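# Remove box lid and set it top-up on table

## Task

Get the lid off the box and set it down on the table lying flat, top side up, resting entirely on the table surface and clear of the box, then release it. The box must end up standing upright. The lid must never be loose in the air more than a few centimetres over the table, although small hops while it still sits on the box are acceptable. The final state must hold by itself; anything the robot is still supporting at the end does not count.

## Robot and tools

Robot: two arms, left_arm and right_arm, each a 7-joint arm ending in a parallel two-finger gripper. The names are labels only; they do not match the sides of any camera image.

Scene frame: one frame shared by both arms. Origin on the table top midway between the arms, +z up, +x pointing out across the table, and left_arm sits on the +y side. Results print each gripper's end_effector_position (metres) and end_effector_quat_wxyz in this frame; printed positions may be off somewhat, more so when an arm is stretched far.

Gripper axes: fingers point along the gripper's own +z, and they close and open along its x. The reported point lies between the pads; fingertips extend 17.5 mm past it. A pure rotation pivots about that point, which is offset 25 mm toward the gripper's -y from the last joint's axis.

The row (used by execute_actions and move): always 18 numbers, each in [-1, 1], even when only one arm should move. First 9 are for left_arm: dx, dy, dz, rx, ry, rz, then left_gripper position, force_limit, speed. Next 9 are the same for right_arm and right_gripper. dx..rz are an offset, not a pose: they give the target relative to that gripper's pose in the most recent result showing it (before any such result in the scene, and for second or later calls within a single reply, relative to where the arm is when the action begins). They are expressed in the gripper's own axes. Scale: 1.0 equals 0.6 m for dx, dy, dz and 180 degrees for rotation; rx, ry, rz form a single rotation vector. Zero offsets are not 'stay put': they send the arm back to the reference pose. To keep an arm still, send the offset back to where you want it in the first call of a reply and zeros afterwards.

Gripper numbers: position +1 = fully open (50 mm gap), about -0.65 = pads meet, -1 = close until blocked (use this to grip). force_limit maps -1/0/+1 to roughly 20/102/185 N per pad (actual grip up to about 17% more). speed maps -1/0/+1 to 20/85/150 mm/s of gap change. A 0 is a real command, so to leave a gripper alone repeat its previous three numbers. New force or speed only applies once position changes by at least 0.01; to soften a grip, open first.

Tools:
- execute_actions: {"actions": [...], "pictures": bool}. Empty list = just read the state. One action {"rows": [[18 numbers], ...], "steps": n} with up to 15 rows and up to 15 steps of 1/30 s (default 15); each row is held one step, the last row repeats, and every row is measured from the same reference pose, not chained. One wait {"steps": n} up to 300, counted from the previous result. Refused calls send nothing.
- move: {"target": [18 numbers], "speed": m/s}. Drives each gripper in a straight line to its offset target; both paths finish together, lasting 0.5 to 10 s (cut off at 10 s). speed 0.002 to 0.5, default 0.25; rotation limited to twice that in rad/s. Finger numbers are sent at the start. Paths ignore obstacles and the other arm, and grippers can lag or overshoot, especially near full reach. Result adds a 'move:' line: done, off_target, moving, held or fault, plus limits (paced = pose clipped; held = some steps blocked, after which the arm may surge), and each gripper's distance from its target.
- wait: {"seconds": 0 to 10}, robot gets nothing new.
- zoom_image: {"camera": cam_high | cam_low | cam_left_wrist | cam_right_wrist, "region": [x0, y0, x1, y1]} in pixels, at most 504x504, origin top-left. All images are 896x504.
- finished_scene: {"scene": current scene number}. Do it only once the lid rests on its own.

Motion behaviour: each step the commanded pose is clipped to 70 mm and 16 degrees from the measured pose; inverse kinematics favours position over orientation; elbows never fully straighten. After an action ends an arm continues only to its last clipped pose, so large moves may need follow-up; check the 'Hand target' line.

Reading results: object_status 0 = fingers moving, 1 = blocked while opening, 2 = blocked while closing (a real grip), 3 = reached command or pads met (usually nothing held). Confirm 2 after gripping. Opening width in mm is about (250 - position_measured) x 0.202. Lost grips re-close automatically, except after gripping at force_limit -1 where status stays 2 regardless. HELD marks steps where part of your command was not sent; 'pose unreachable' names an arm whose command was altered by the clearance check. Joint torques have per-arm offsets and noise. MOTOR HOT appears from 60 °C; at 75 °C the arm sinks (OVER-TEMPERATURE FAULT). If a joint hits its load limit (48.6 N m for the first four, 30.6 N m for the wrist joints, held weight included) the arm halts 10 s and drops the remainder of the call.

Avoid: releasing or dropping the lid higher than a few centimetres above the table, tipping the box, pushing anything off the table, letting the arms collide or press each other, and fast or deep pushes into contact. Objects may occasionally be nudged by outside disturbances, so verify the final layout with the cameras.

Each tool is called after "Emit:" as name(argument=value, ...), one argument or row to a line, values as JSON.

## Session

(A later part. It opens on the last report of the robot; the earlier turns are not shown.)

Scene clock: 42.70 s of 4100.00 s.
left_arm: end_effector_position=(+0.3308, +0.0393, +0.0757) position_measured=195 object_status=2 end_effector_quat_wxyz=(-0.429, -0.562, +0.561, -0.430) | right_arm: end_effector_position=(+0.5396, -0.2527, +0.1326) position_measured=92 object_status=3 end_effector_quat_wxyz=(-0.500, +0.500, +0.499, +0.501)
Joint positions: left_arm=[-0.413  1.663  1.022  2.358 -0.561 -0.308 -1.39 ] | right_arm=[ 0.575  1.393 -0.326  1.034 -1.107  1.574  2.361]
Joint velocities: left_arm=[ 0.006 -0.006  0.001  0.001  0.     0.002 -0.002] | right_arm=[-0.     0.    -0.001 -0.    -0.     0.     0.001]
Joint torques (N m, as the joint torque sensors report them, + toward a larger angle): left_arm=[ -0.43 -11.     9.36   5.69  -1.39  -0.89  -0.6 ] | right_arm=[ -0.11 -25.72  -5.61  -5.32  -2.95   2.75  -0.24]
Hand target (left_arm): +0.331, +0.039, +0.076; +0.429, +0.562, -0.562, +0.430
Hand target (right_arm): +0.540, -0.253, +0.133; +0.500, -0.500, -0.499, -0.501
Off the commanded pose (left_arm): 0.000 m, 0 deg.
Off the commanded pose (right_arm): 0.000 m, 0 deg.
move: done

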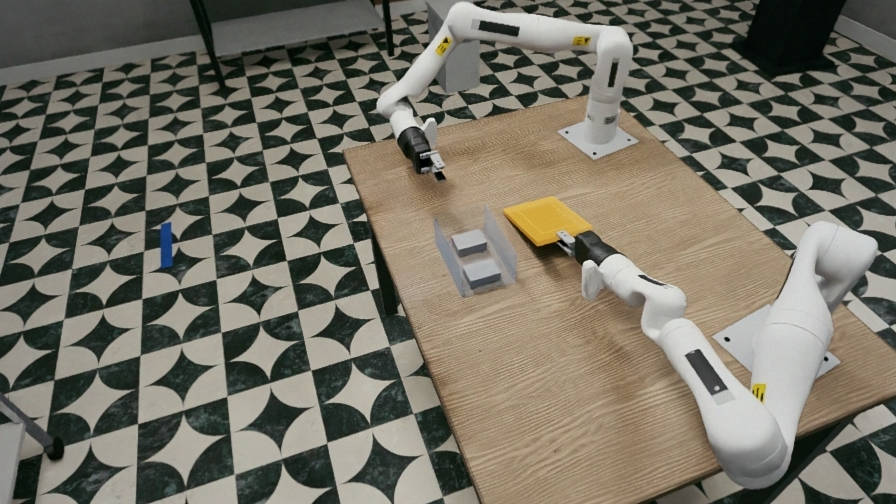

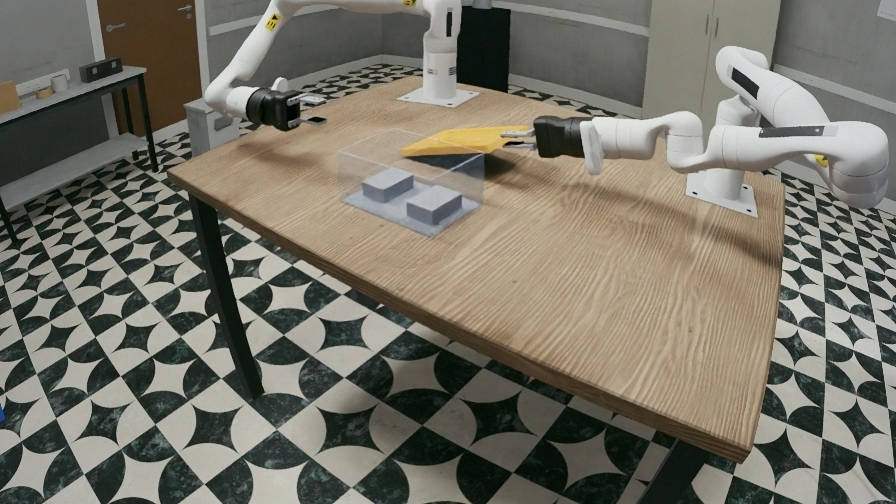

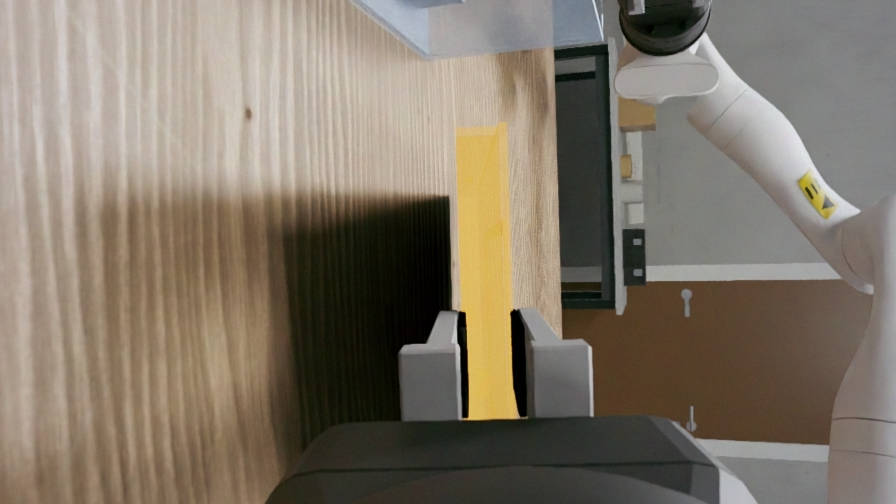

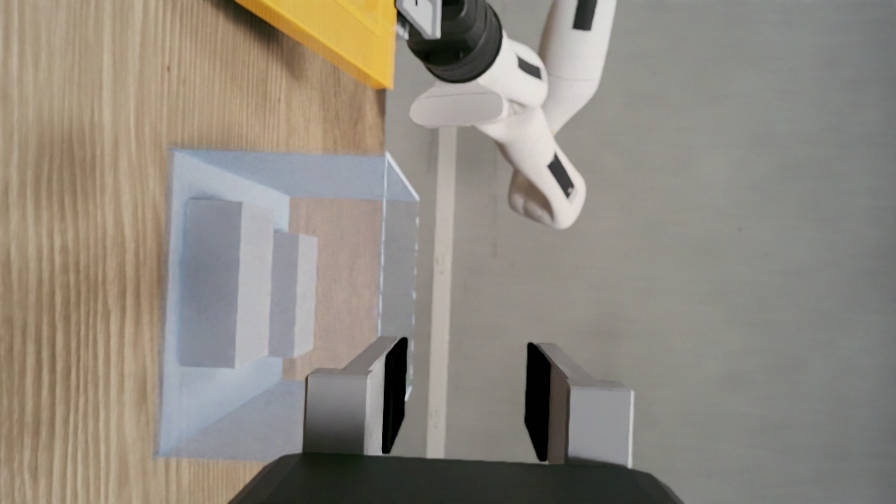

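Emit:
move(
  target=[-0.029,0,0.008,0,0,0,-1,0.3,-0.5,0,0,0,0,0,0,0.4,0,0],
  speed=0.02,
)

Emit:
zoom_image(
  camera="cam_low",
  region=[380, 90, 620, 210],
)

Scene clock: 44.70 s of 4100.00 s.
left_arm: end_effector_position=(+0.3308, +0.0391, +0.0586) position_measured=195 object_status=2 end_effector_quat_wxyz=(-0.429, -0.561, +0.561, -0.430) | right_arm: end_effector_position=(+0.5396, -0.2527, +0.1326) position_measured=92 object_status=3 end_effector_quat_wxyz=(-0.500, +0.500, +0.499, +0.501)
Joint positions: left_arm=[-0.421  1.71   0.995  2.333 -0.593 -0.297 -1.411] | right_arm=[ 0.575  1.393 -0.326  1.034 -1.107  1.574  2.361]
Joint velocities: left_arm=[ 0.     0.003 -0.    -0.    -0.001  0.     0.   ] | right_arm=[-0.001 -0.     0.    -0.    -0.     0.    -0.   ]
Joint torques (N m, as the joint torque sensors report them, + toward a larger angle): left_arm=[ -0.1  -11.26   7.7    5.48  -0.88  -0.67  -0.66] | right_arm=[  0.36 -25.85  -5.23  -4.69  -2.76   2.57   0.17]
Hand target (left_arm): +0.331, +0.039, +0.058; +0.429, +0.562, -0.561, +0.430
Hand target (right_arm): +0.540, -0.253, +0.133; +0.500, -0.500, -0.499, -0.501
Off the commanded pose (left_arm): 0.001 m, 0 deg.
Off the commanded pose (right_arm): 0.000 m, 0 deg.
move: done

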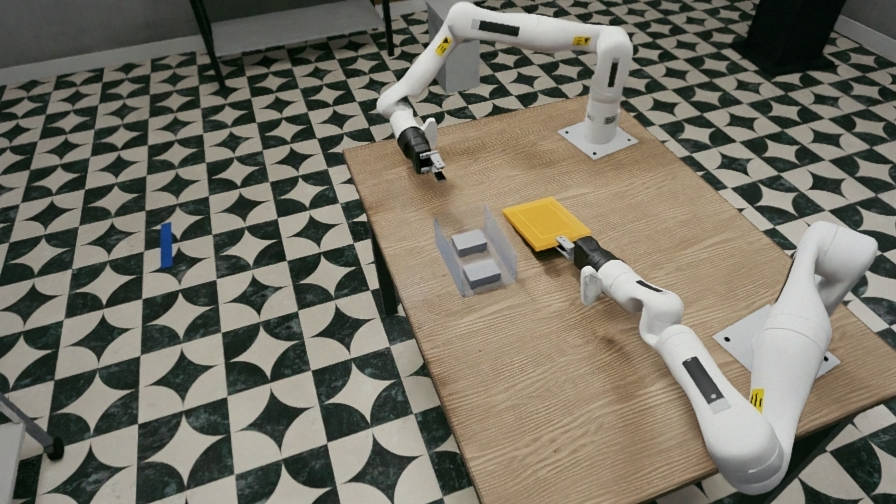

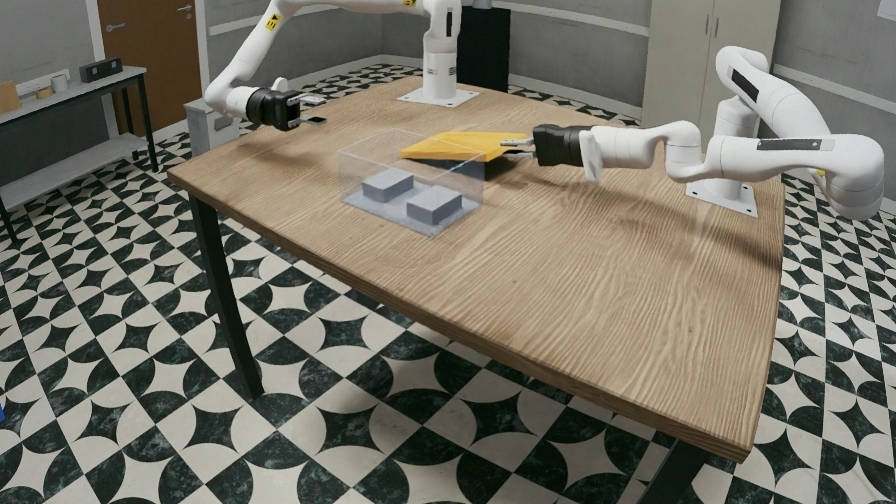

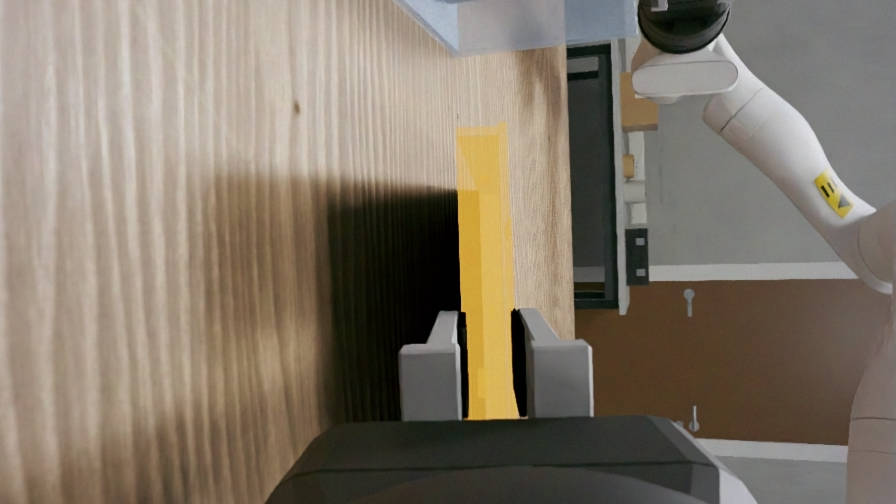

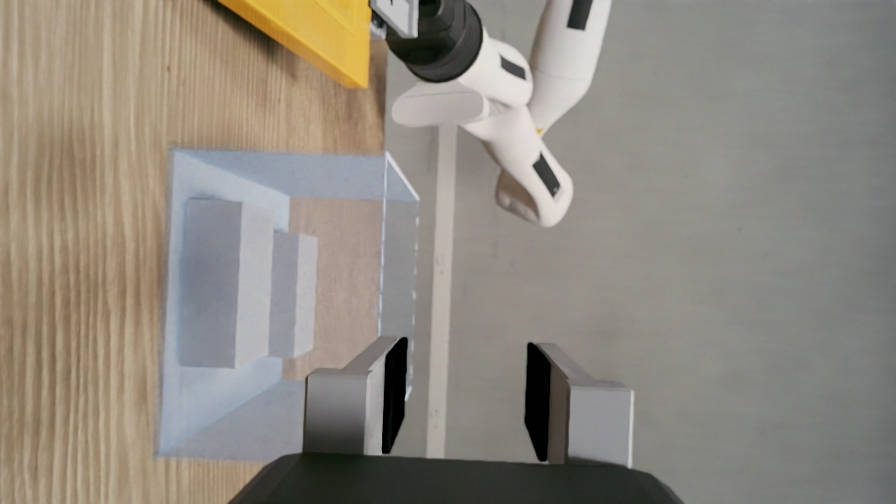

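Region (380, 90, 620, 210) of cam_low's 896x504 image, scaled by 2.100, with more detail than that image has.

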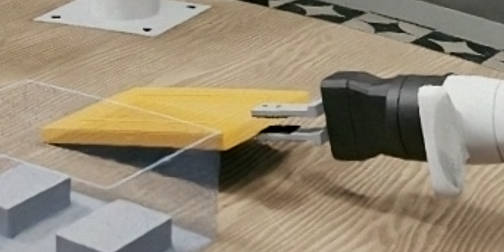

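Emit:
move(
  target=[0,0,0,0,0,0,0,0,-1,0,0,0,0,0,0,0.4,0,0],
)

Emit:
move(
  target=[-0.04,0,0.02,0,-0.04,0,0,0,-1,0,0,0,0,0,0,0.4,0,0],
  speed=0.025,
)

Emit:
zoom_image(
  camera="cam_low",
  region=[440, 110, 620, 210],
)

Scene clock: 46.17 s of 4100.00 s.
left_arm: end_effector_position=(+0.3309, +0.0391, +0.0585) position_measured=152 object_status=3 end_effector_quat_wxyz=(-0.429, -0.561, +0.561, -0.430) | right_arm: end_effector_position=(+0.5396, -0.2527, +0.1326) position_measured=92 object_status=3 end_effector_quat_wxyz=(-0.500, +0.500, +0.499, +0.501)
Joint positions: left_arm=[-0.42   1.71   0.994  2.333 -0.593 -0.297 -1.411] | right_arm=[ 0.575  1.393 -0.326  1.034 -1.107  1.574  2.361]
Joint velocities: left_arm=[-0.001  0.001 -0.     0.     0.    -0.    -0.002] | right_arm=[-0.     0.001  0.001 -0.    -0.    -0.     0.   ]
Joint torques (N m, as the joint torque sensors report them, + toward a larger angle): left_arm=[ -0.14 -11.59   9.06   6.01  -1.35  -0.82  -0.56] | right_arm=[  0.03 -25.8   -5.    -5.21  -2.74   2.59  -0.16]
Hand target (left_arm): +0.331, +0.039, +0.059; +0.429, +0.561, -0.561, +0.430
Hand target (right_arm): +0.540, -0.253, +0.133; +0.500, -0.500, -0.499, -0.501
Off the commanded pose (left_arm): 0.000 m, 0 deg.
Off the commanded pose (right_arm): 0.000 m, 0 deg.
move: done

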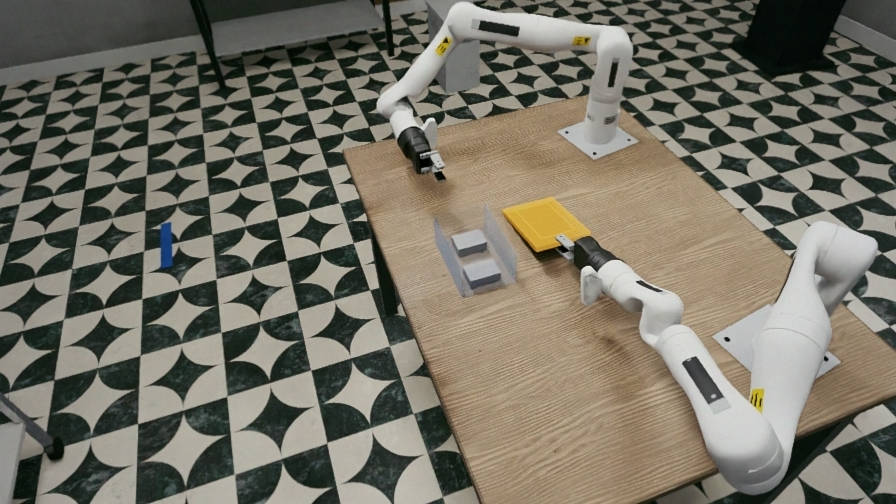

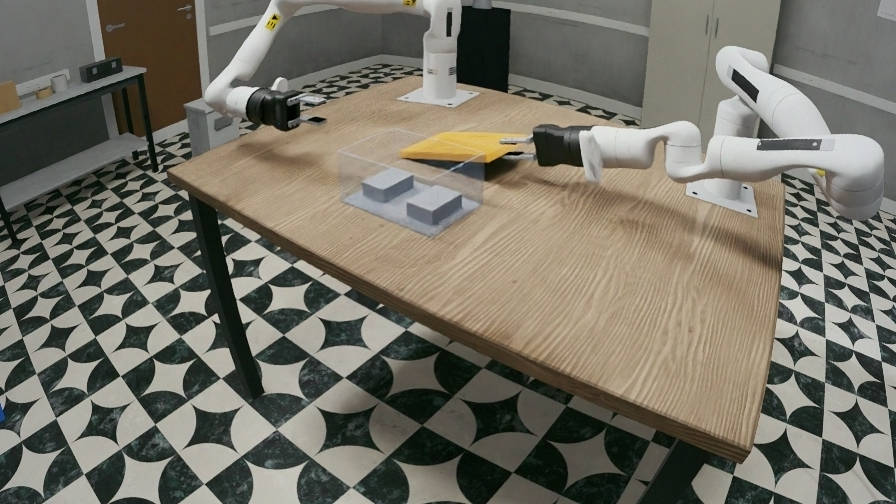

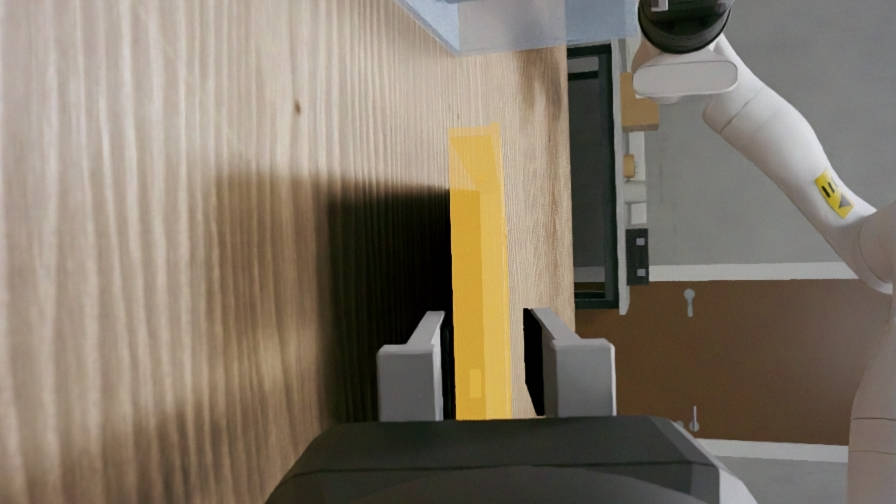

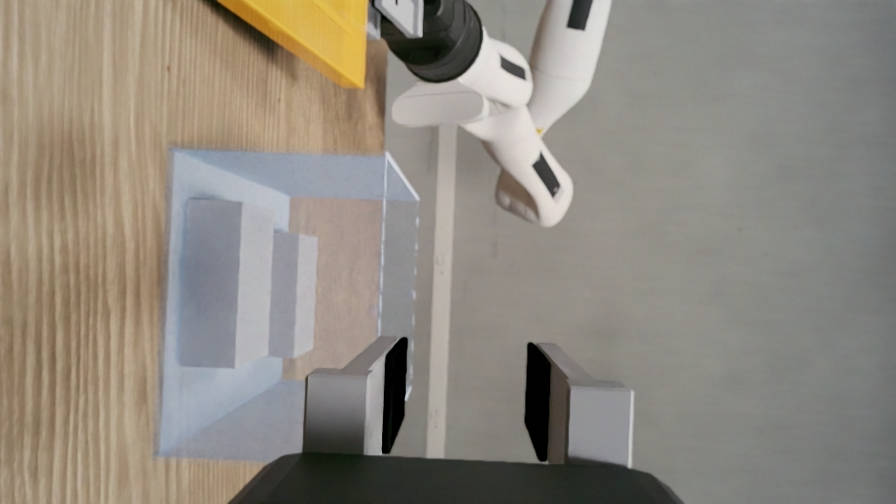

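Scene clock: 48.90 s of 4100.00 s.
left_arm: end_effector_position=(+0.3310, +0.0339, +0.0321) position_measured=152 object_status=3 end_effector_quat_wxyz=(-0.393, -0.588, +0.587, -0.394) | right_arm: end_effector_position=(+0.5396, -0.2527, +0.1326) position_measured=92 object_status=3 end_effector_quat_wxyz=(-0.500, +0.500, +0.499, +0.501)
Joint positions: left_arm=[-0.303  1.589  0.94   2.334 -0.491 -0.383 -1.394] | right_arm=[ 0.575  1.393 -0.326  1.034 -1.107  1.574  2.361]
Joint velocities: left_arm=[ 0.003 -0.002  0.     0.     0.002  0.002 -0.001] | right_arm=[ 0.001  0.     0.002 -0.     0.    -0.     0.001]
Joint torques (N m, as the joint torque sensors report them, + toward a larger angle): left_arm=[ -0.48 -12.79   8.74   5.26  -1.57  -0.9   -0.46] | right_arm=[ -0.55 -25.18  -5.28  -5.1   -2.62   2.81  -0.13]
Hand target (left_arm): +0.331, +0.034, +0.032; +0.393, +0.587, -0.587, +0.394
Hand target (right_arm): +0.540, -0.253, +0.133; +0.500, -0.500, -0.499, -0.501
Off the commanded pose (left_arm): 0.000 m, 0 deg.
Off the commanded pose (right_arm): 0.000 m, 0 deg.
move: done

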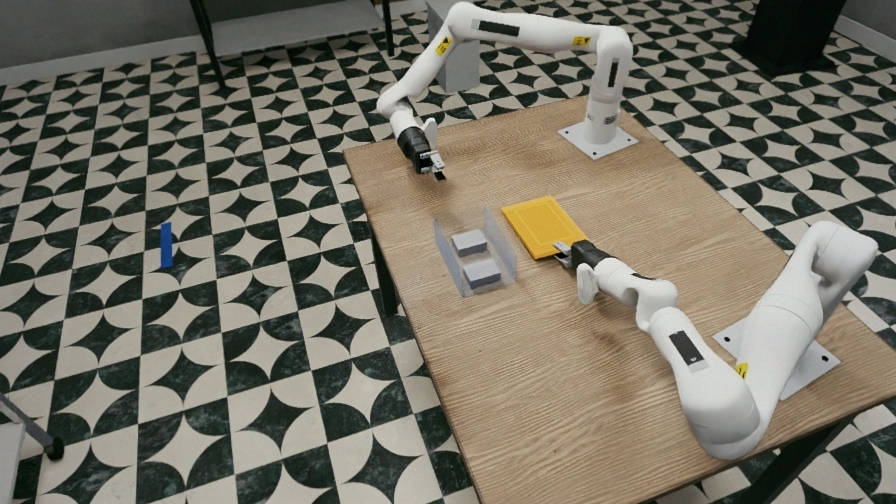

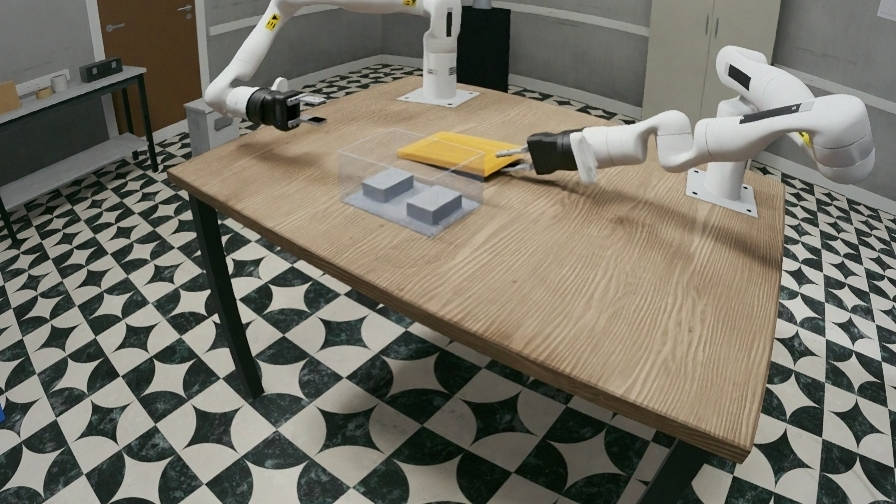

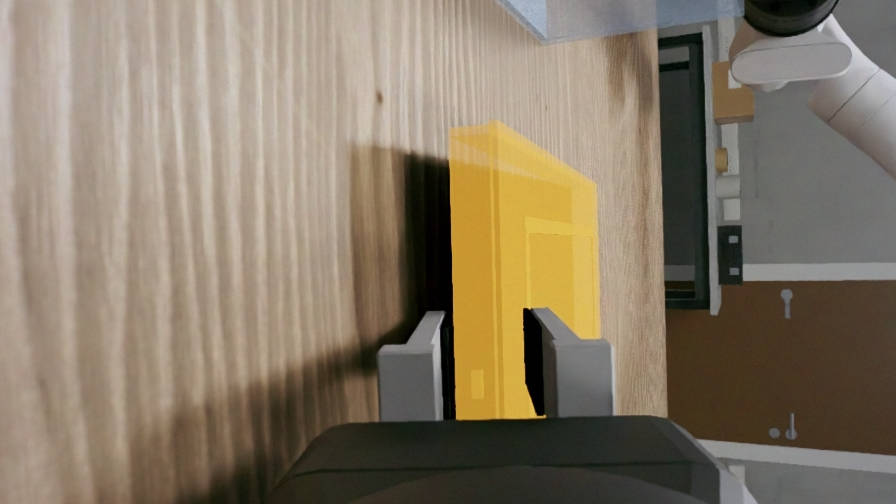

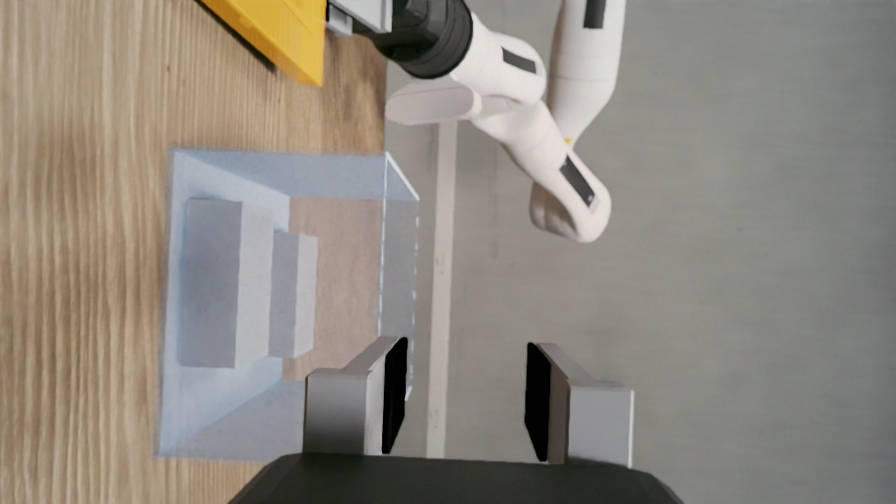

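Region (440, 110, 620, 210) of cam_low's 896x504 image, scaled by 2.800, with more detail than that image has.

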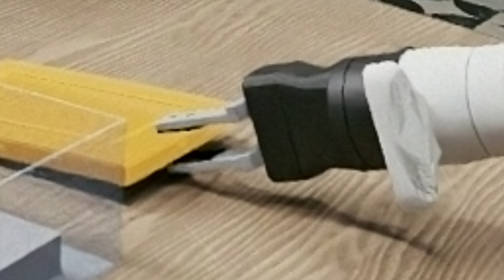

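Emit:
move(
  target=[-0.03,0,-0.06,0,-0.06,0,0,0,-1,0,0,0,0,0,0,0.4,0,0],
  speed=0.06,
)

Emit:
zoom_image(
  camera="cam_low",
  region=[440, 110, 620, 210],
)

Scene clock: 51.43 s of 4100.00 s.
left_arm: end_effector_position=(+0.3305, +0.0740, +0.0287) position_measured=152 object_status=3 end_effector_quat_wxyz=(-0.337, -0.622, +0.621, -0.337) | right_arm: end_effector_position=(+0.5396, -0.2527, +0.1326) position_measured=92 object_status=3 end_effector_quat_wxyz=(-0.500, +0.500, +0.499, +0.501)
Joint positions: left_arm=[-0.271  1.339  0.899  2.4   -0.347 -0.363 -1.339] | right_arm=[ 0.575  1.393 -0.326  1.034 -1.107  1.574  2.361]
Joint velocities: left_arm=[ 0.    -0.009  0.001 -0.     0.003 -0.001 -0.001] | right_arm=[ 0.    -0.001  0.     0.001  0.     0.    -0.001]
Joint torques (N m, as the joint torque sensors report them, + toward a larger angle): left_arm=[ -0.23 -12.75   8.21   3.11  -1.4   -1.03  -0.28] | right_arm=[  0.37 -25.88  -4.79  -5.36  -2.5    2.56   0.24]
Hand target (left_arm): +0.331, +0.074, +0.029; +0.337, +0.622, -0.621, +0.337
Hand target (right_arm): +0.540, -0.253, +0.133; +0.500, -0.500, -0.499, -0.501
Off the commanded pose (left_arm): 0.001 m, 0 deg.
Off the commanded pose (right_arm): 0.000 m, 0 deg.
move: done

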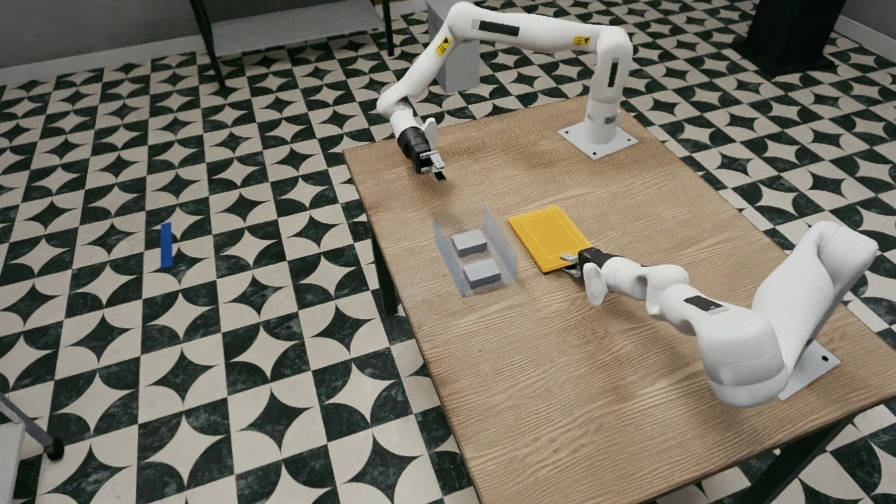

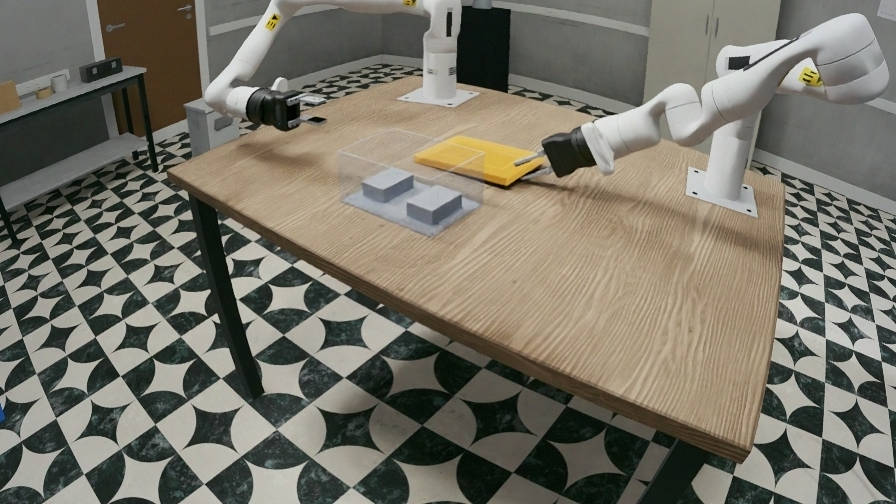

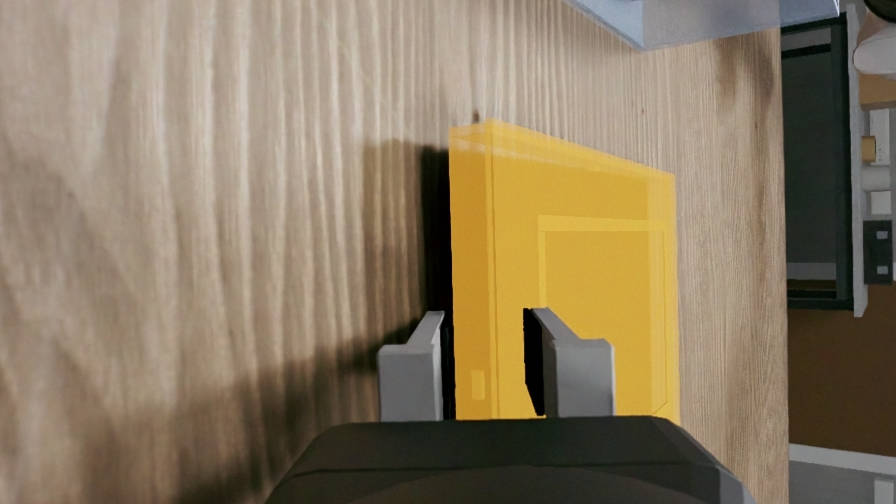

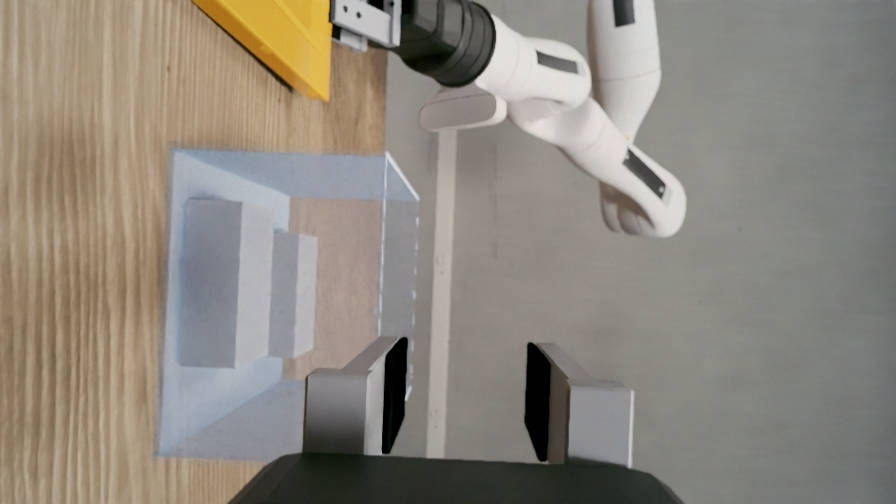

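Region (440, 110, 620, 210) of cam_low's 896x504 image, scaled by 2.800, with more detail than that image has.

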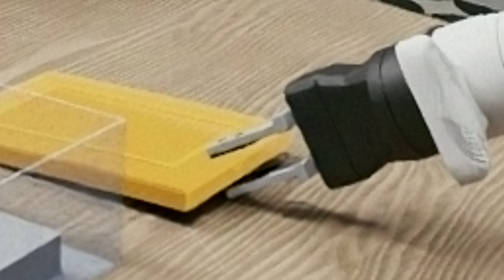

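Emit:
move(
  target=[0.027,0,0,0,0,0,1,0,-1,0,0,0,0,0,0,0.4,0,0],
  speed=0.015,
)

Emit:
move(
  target=[0.005,0,0.025,0,-0.167,0,1,0,-1,0,0,0,0,0,0,0.4,0,0],
  speed=0.12,
)

Emit:
zoom_image(
  camera="cam_low",
  region=[440, 110, 620, 210],
)

Scene clock: 54.67 s of 4100.00 s.
left_arm: end_effector_position=(+0.3305, +0.0652, +0.0421) position_measured=3 object_status=0 end_effector_quat_wxyz=(-0.337, -0.622, +0.621, -0.336) | right_arm: end_effector_position=(+0.5396, -0.2527, +0.1326) position_measured=92 object_status=3 end_effector_quat_wxyz=(-0.500, +0.500, +0.499, +0.501)
Joint positions: left_arm=[-0.248  1.3    0.929  2.402 -0.314 -0.362 -1.313] | right_arm=[ 0.575  1.393 -0.326  1.034 -1.107  1.574  2.361]
Joint velocities: left_arm=[-0.002  0.001  0.     0.     0.001  0.     0.001] | right_arm=[-0.    -0.002 -0.001  0.     0.     0.     0.001]
Joint torques (N m, as the joint torque sensors report them, + toward a larger angle): left_arm=[ -0.17 -12.86   8.     2.56  -1.41  -1.    -0.5 ] | right_arm=[  0.09 -25.27  -5.25  -5.3   -2.57   2.56  -0.16]
Hand target (left_arm): +0.331, +0.065, +0.042; +0.337, +0.622, -0.621, +0.337
Hand target (right_arm): +0.540, -0.253, +0.133; +0.500, -0.500, -0.499, -0.501
Off the commanded pose (left_arm): 0.000 m, 0 deg.
Off the commanded pose (right_arm): 0.000 m, 0 deg.
move: done

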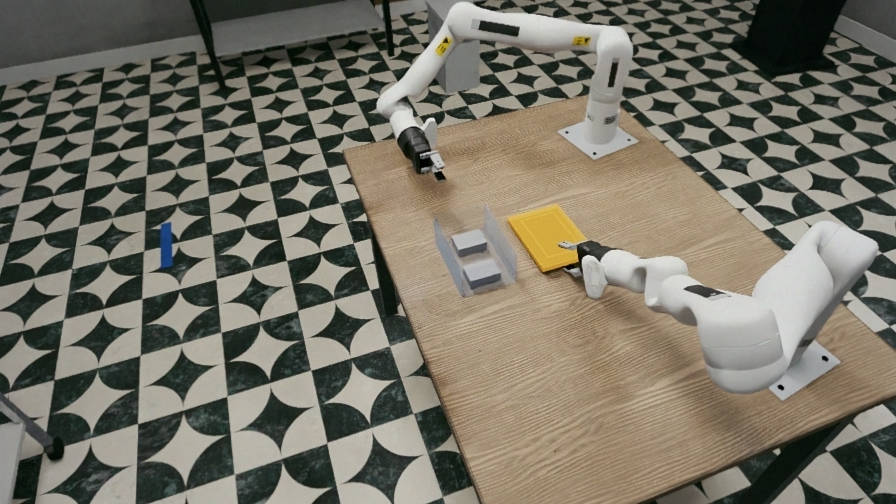

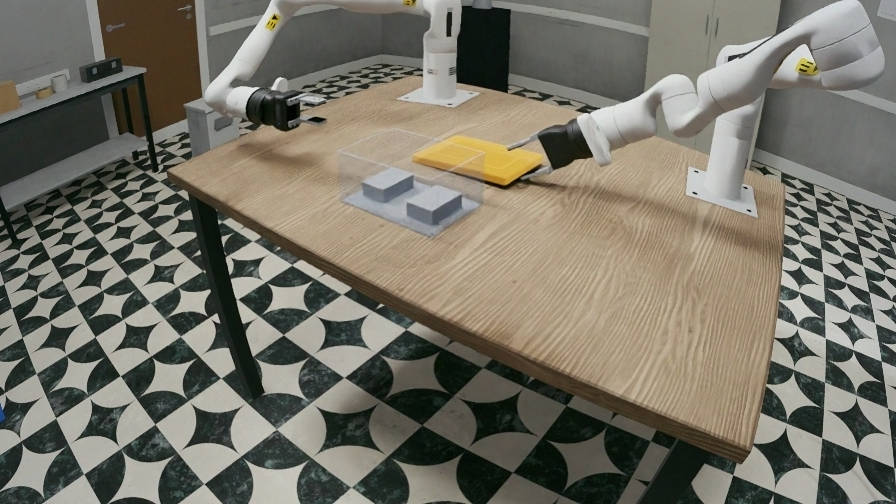

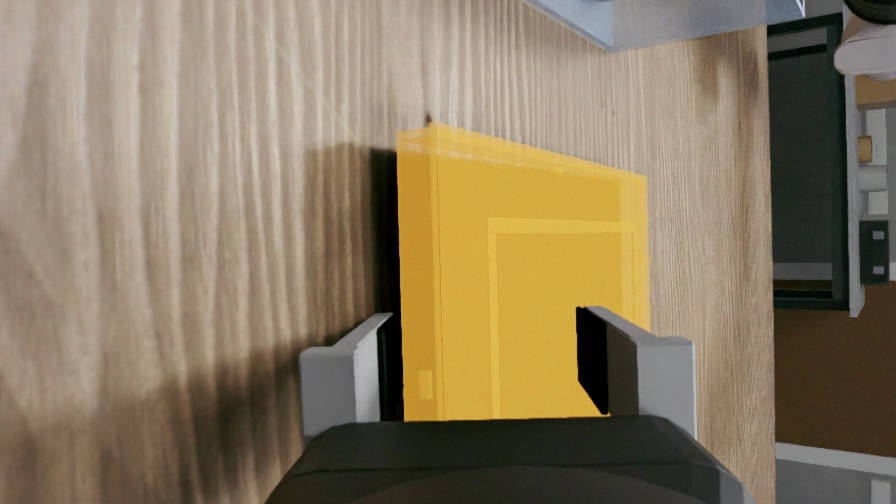

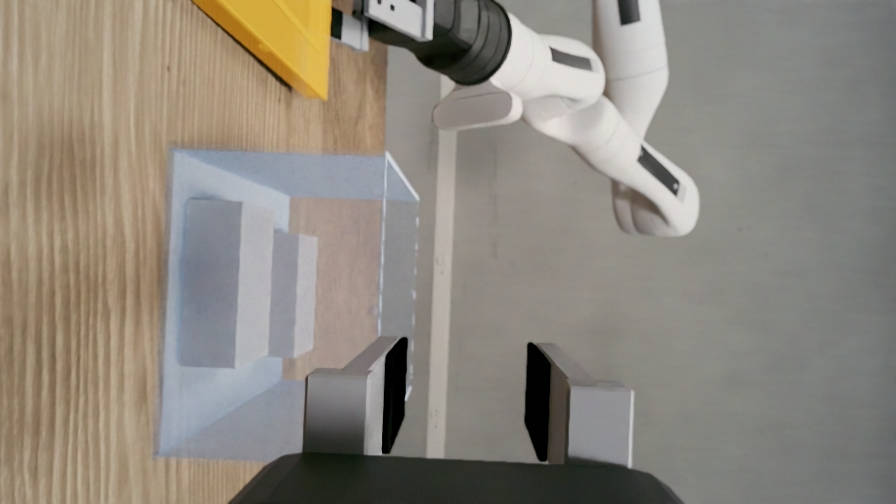

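Scene clock: 57.20 s of 4100.00 s.
left_arm: end_effector_position=(+0.3315, +0.0522, +0.0360) position_measured=3 object_status=3 end_effector_quat_wxyz=(-0.164, -0.690, +0.686, -0.163) | right_arm: end_effector_position=(+0.5396, -0.2527, +0.1326) position_measured=92 object_status=3 end_effector_quat_wxyz=(-0.500, +0.500, +0.499, +0.501)
Joint positions: left_arm=[ 0.386  0.711  0.577  2.176  0.142  0.052 -1.072] | right_arm=[ 0.575  1.393 -0.326  1.034 -1.107  1.574  2.361]
Joint velocities: left_arm=[ 0.016 -0.006  0.003 -0.001 -0.003  0.002  0.002] | right_arm=[ 0.     0.002 -0.001  0.     0.     0.    -0.   ]
Joint torques (N m, as the joint torque sensors report them, + toward a larger angle): left_arm=[  0.11 -14.26   3.9   -4.36  -0.21  -1.2   -0.24] | right_arm=[  0.24 -25.51  -5.11  -4.68  -3.12   2.73  -0.18]
Hand target (left_arm): +0.331, +0.052, +0.036; +0.164, +0.689, -0.687, +0.163
Hand target (right_arm): +0.540, -0.253, +0.133; +0.500, -0.500, -0.499, -0.501
Off the commanded pose (left_arm): 0.002 m, 0 deg.
Off the commanded pose (right_arm): 0.000 m, 0 deg.
move: done

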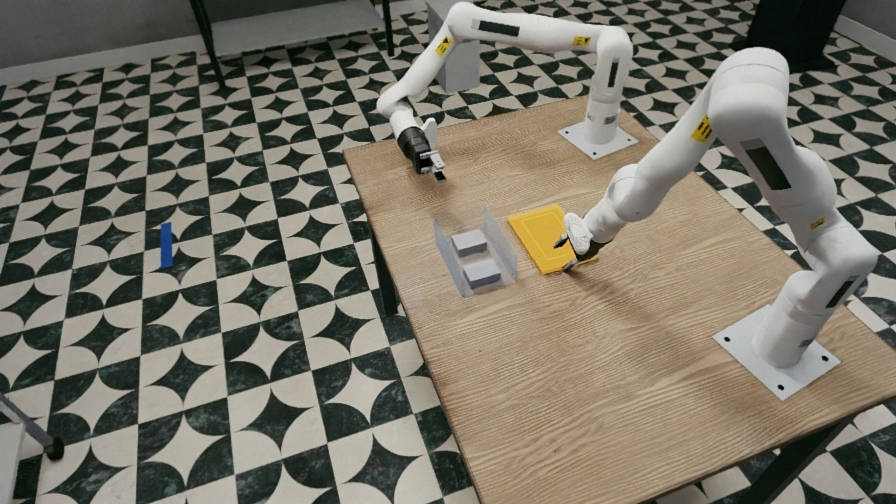

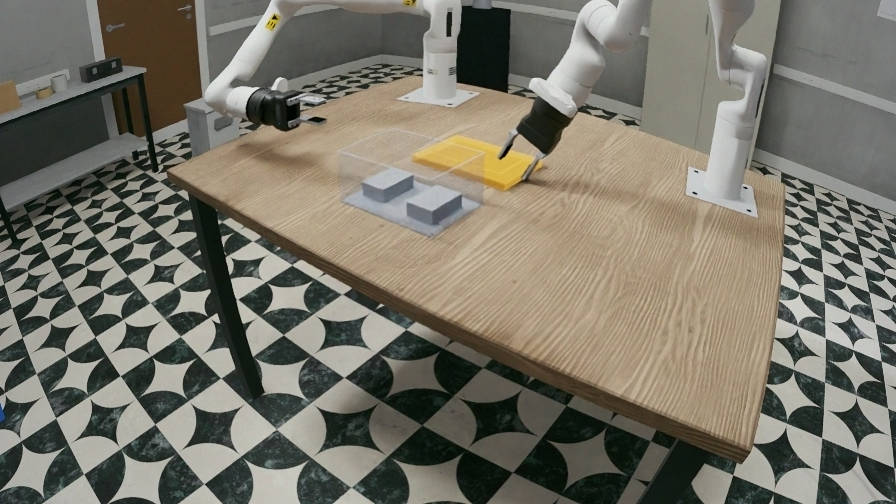

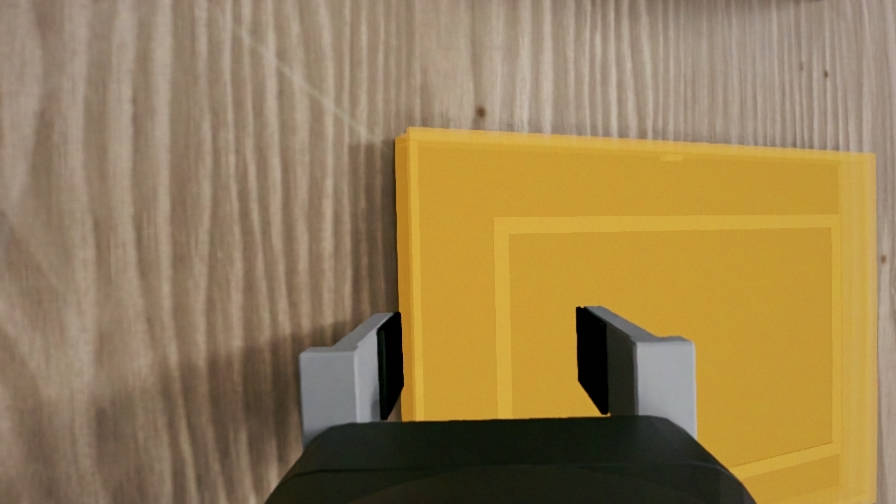

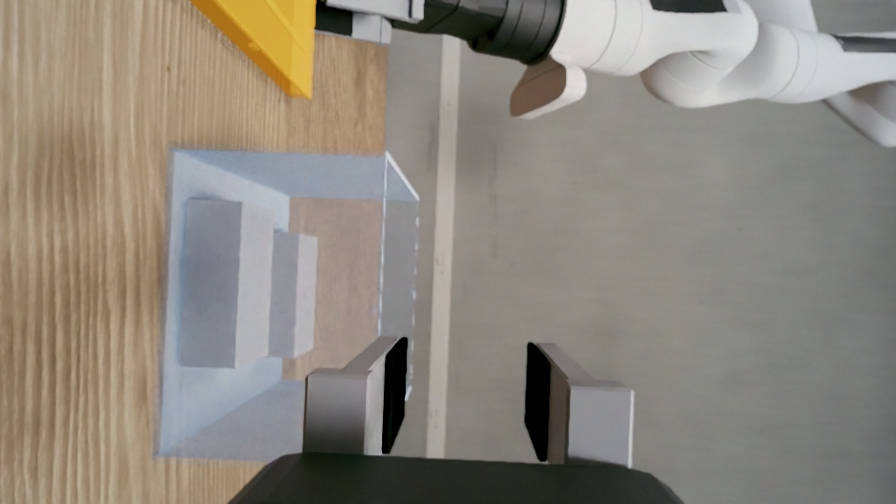

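Region (440, 110, 620, 210) of cam_low's 896x504 image, scaled by 2.800, with more detail than that image has.

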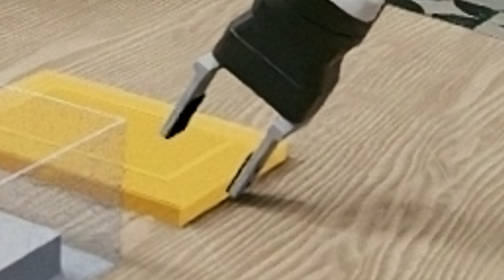

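Lid is flat. Retract.

Emit:
move(
  target=[-0.01,0,-0.1,0,0,0,1,0,-1,0,0,0,0,0,0,0.4,0,0],
  speed=0.1,
)

Scene clock: 58.63 s of 4100.00 s.
left_arm: end_effector_position=(+0.3312, +0.0846, +0.0864) position_measured=3 object_status=3 end_effector_quat_wxyz=(-0.164, -0.690, +0.686, -0.163) | right_arm: end_effector_position=(+0.5396, -0.2527, +0.1326) position_measured=92 object_status=3 end_effector_quat_wxyz=(-0.500, +0.500, +0.499, +0.501)
Joint positions: left_arm=[ 0.22   0.564  0.686  2.209  0.153  0.198 -1.094] | right_arm=[ 0.575  1.393 -0.326  1.034 -1.107  1.574  2.361]
Joint velocities: left_arm=[-0.003 -0.002 -0.     0.     0.001  0.002 -0.001] | right_arm=[-0.    -0.002  0.001 -0.     0.     0.     0.   ]
Joint torques (N m, as the joint torque sensors report them, + toward a larger angle): left_arm=[ -0.54 -12.86   3.78  -5.24  -0.01  -0.98  -0.41] | right_arm=[  0.01 -24.95  -5.03  -5.1   -2.61   2.82  -0.2 ]
Hand target (left_arm): +0.331, +0.085, +0.086; +0.164, +0.690, -0.686, +0.163
Hand target (right_arm): +0.540, -0.253, +0.133; +0.500, -0.500, -0.499, -0.501
Off the commanded pose (left_arm): 0.001 m, 0 deg.
Off the commanded pose (right_arm): 0.000 m, 0 deg.
move: done

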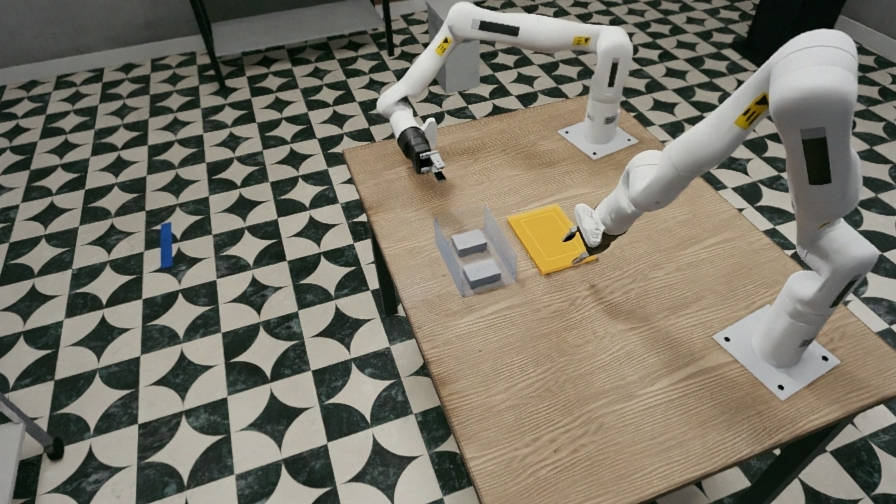

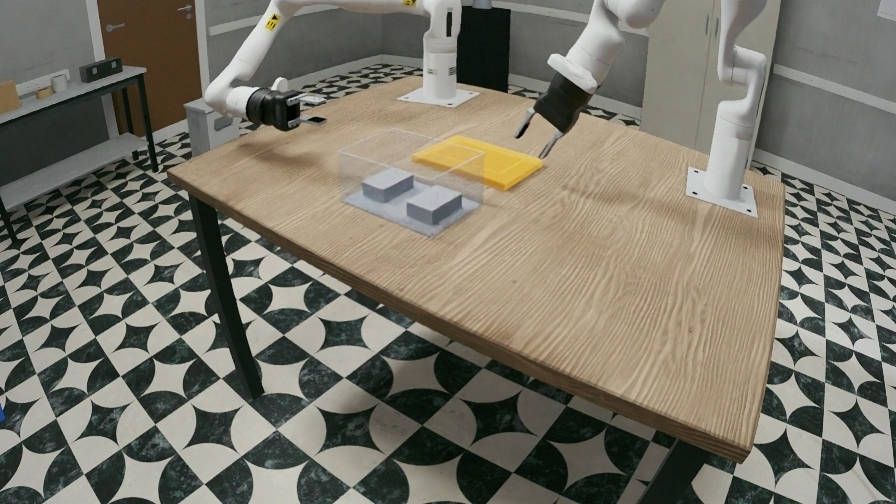

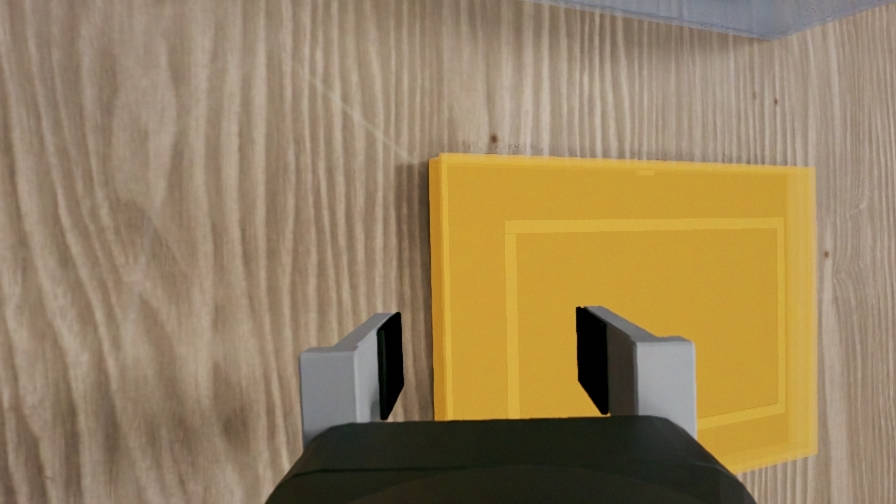

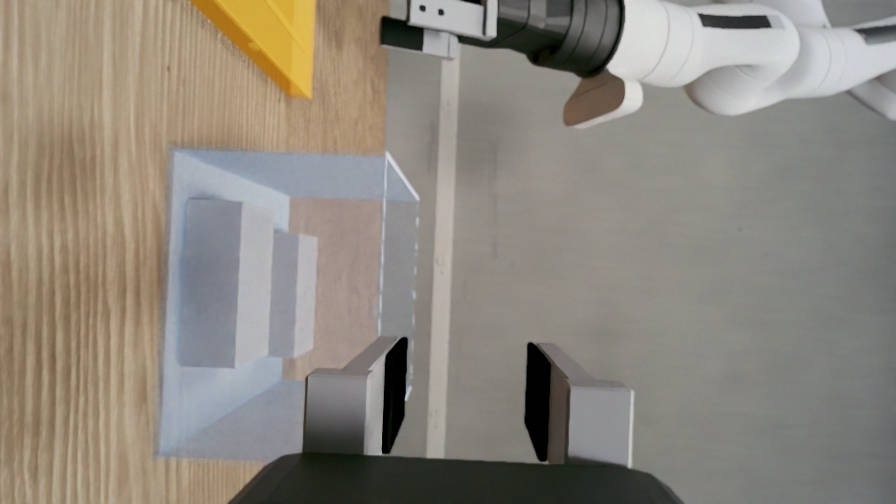

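Emit:
finished_scene(
  scene=1,
)

The scene is finished: the task was done.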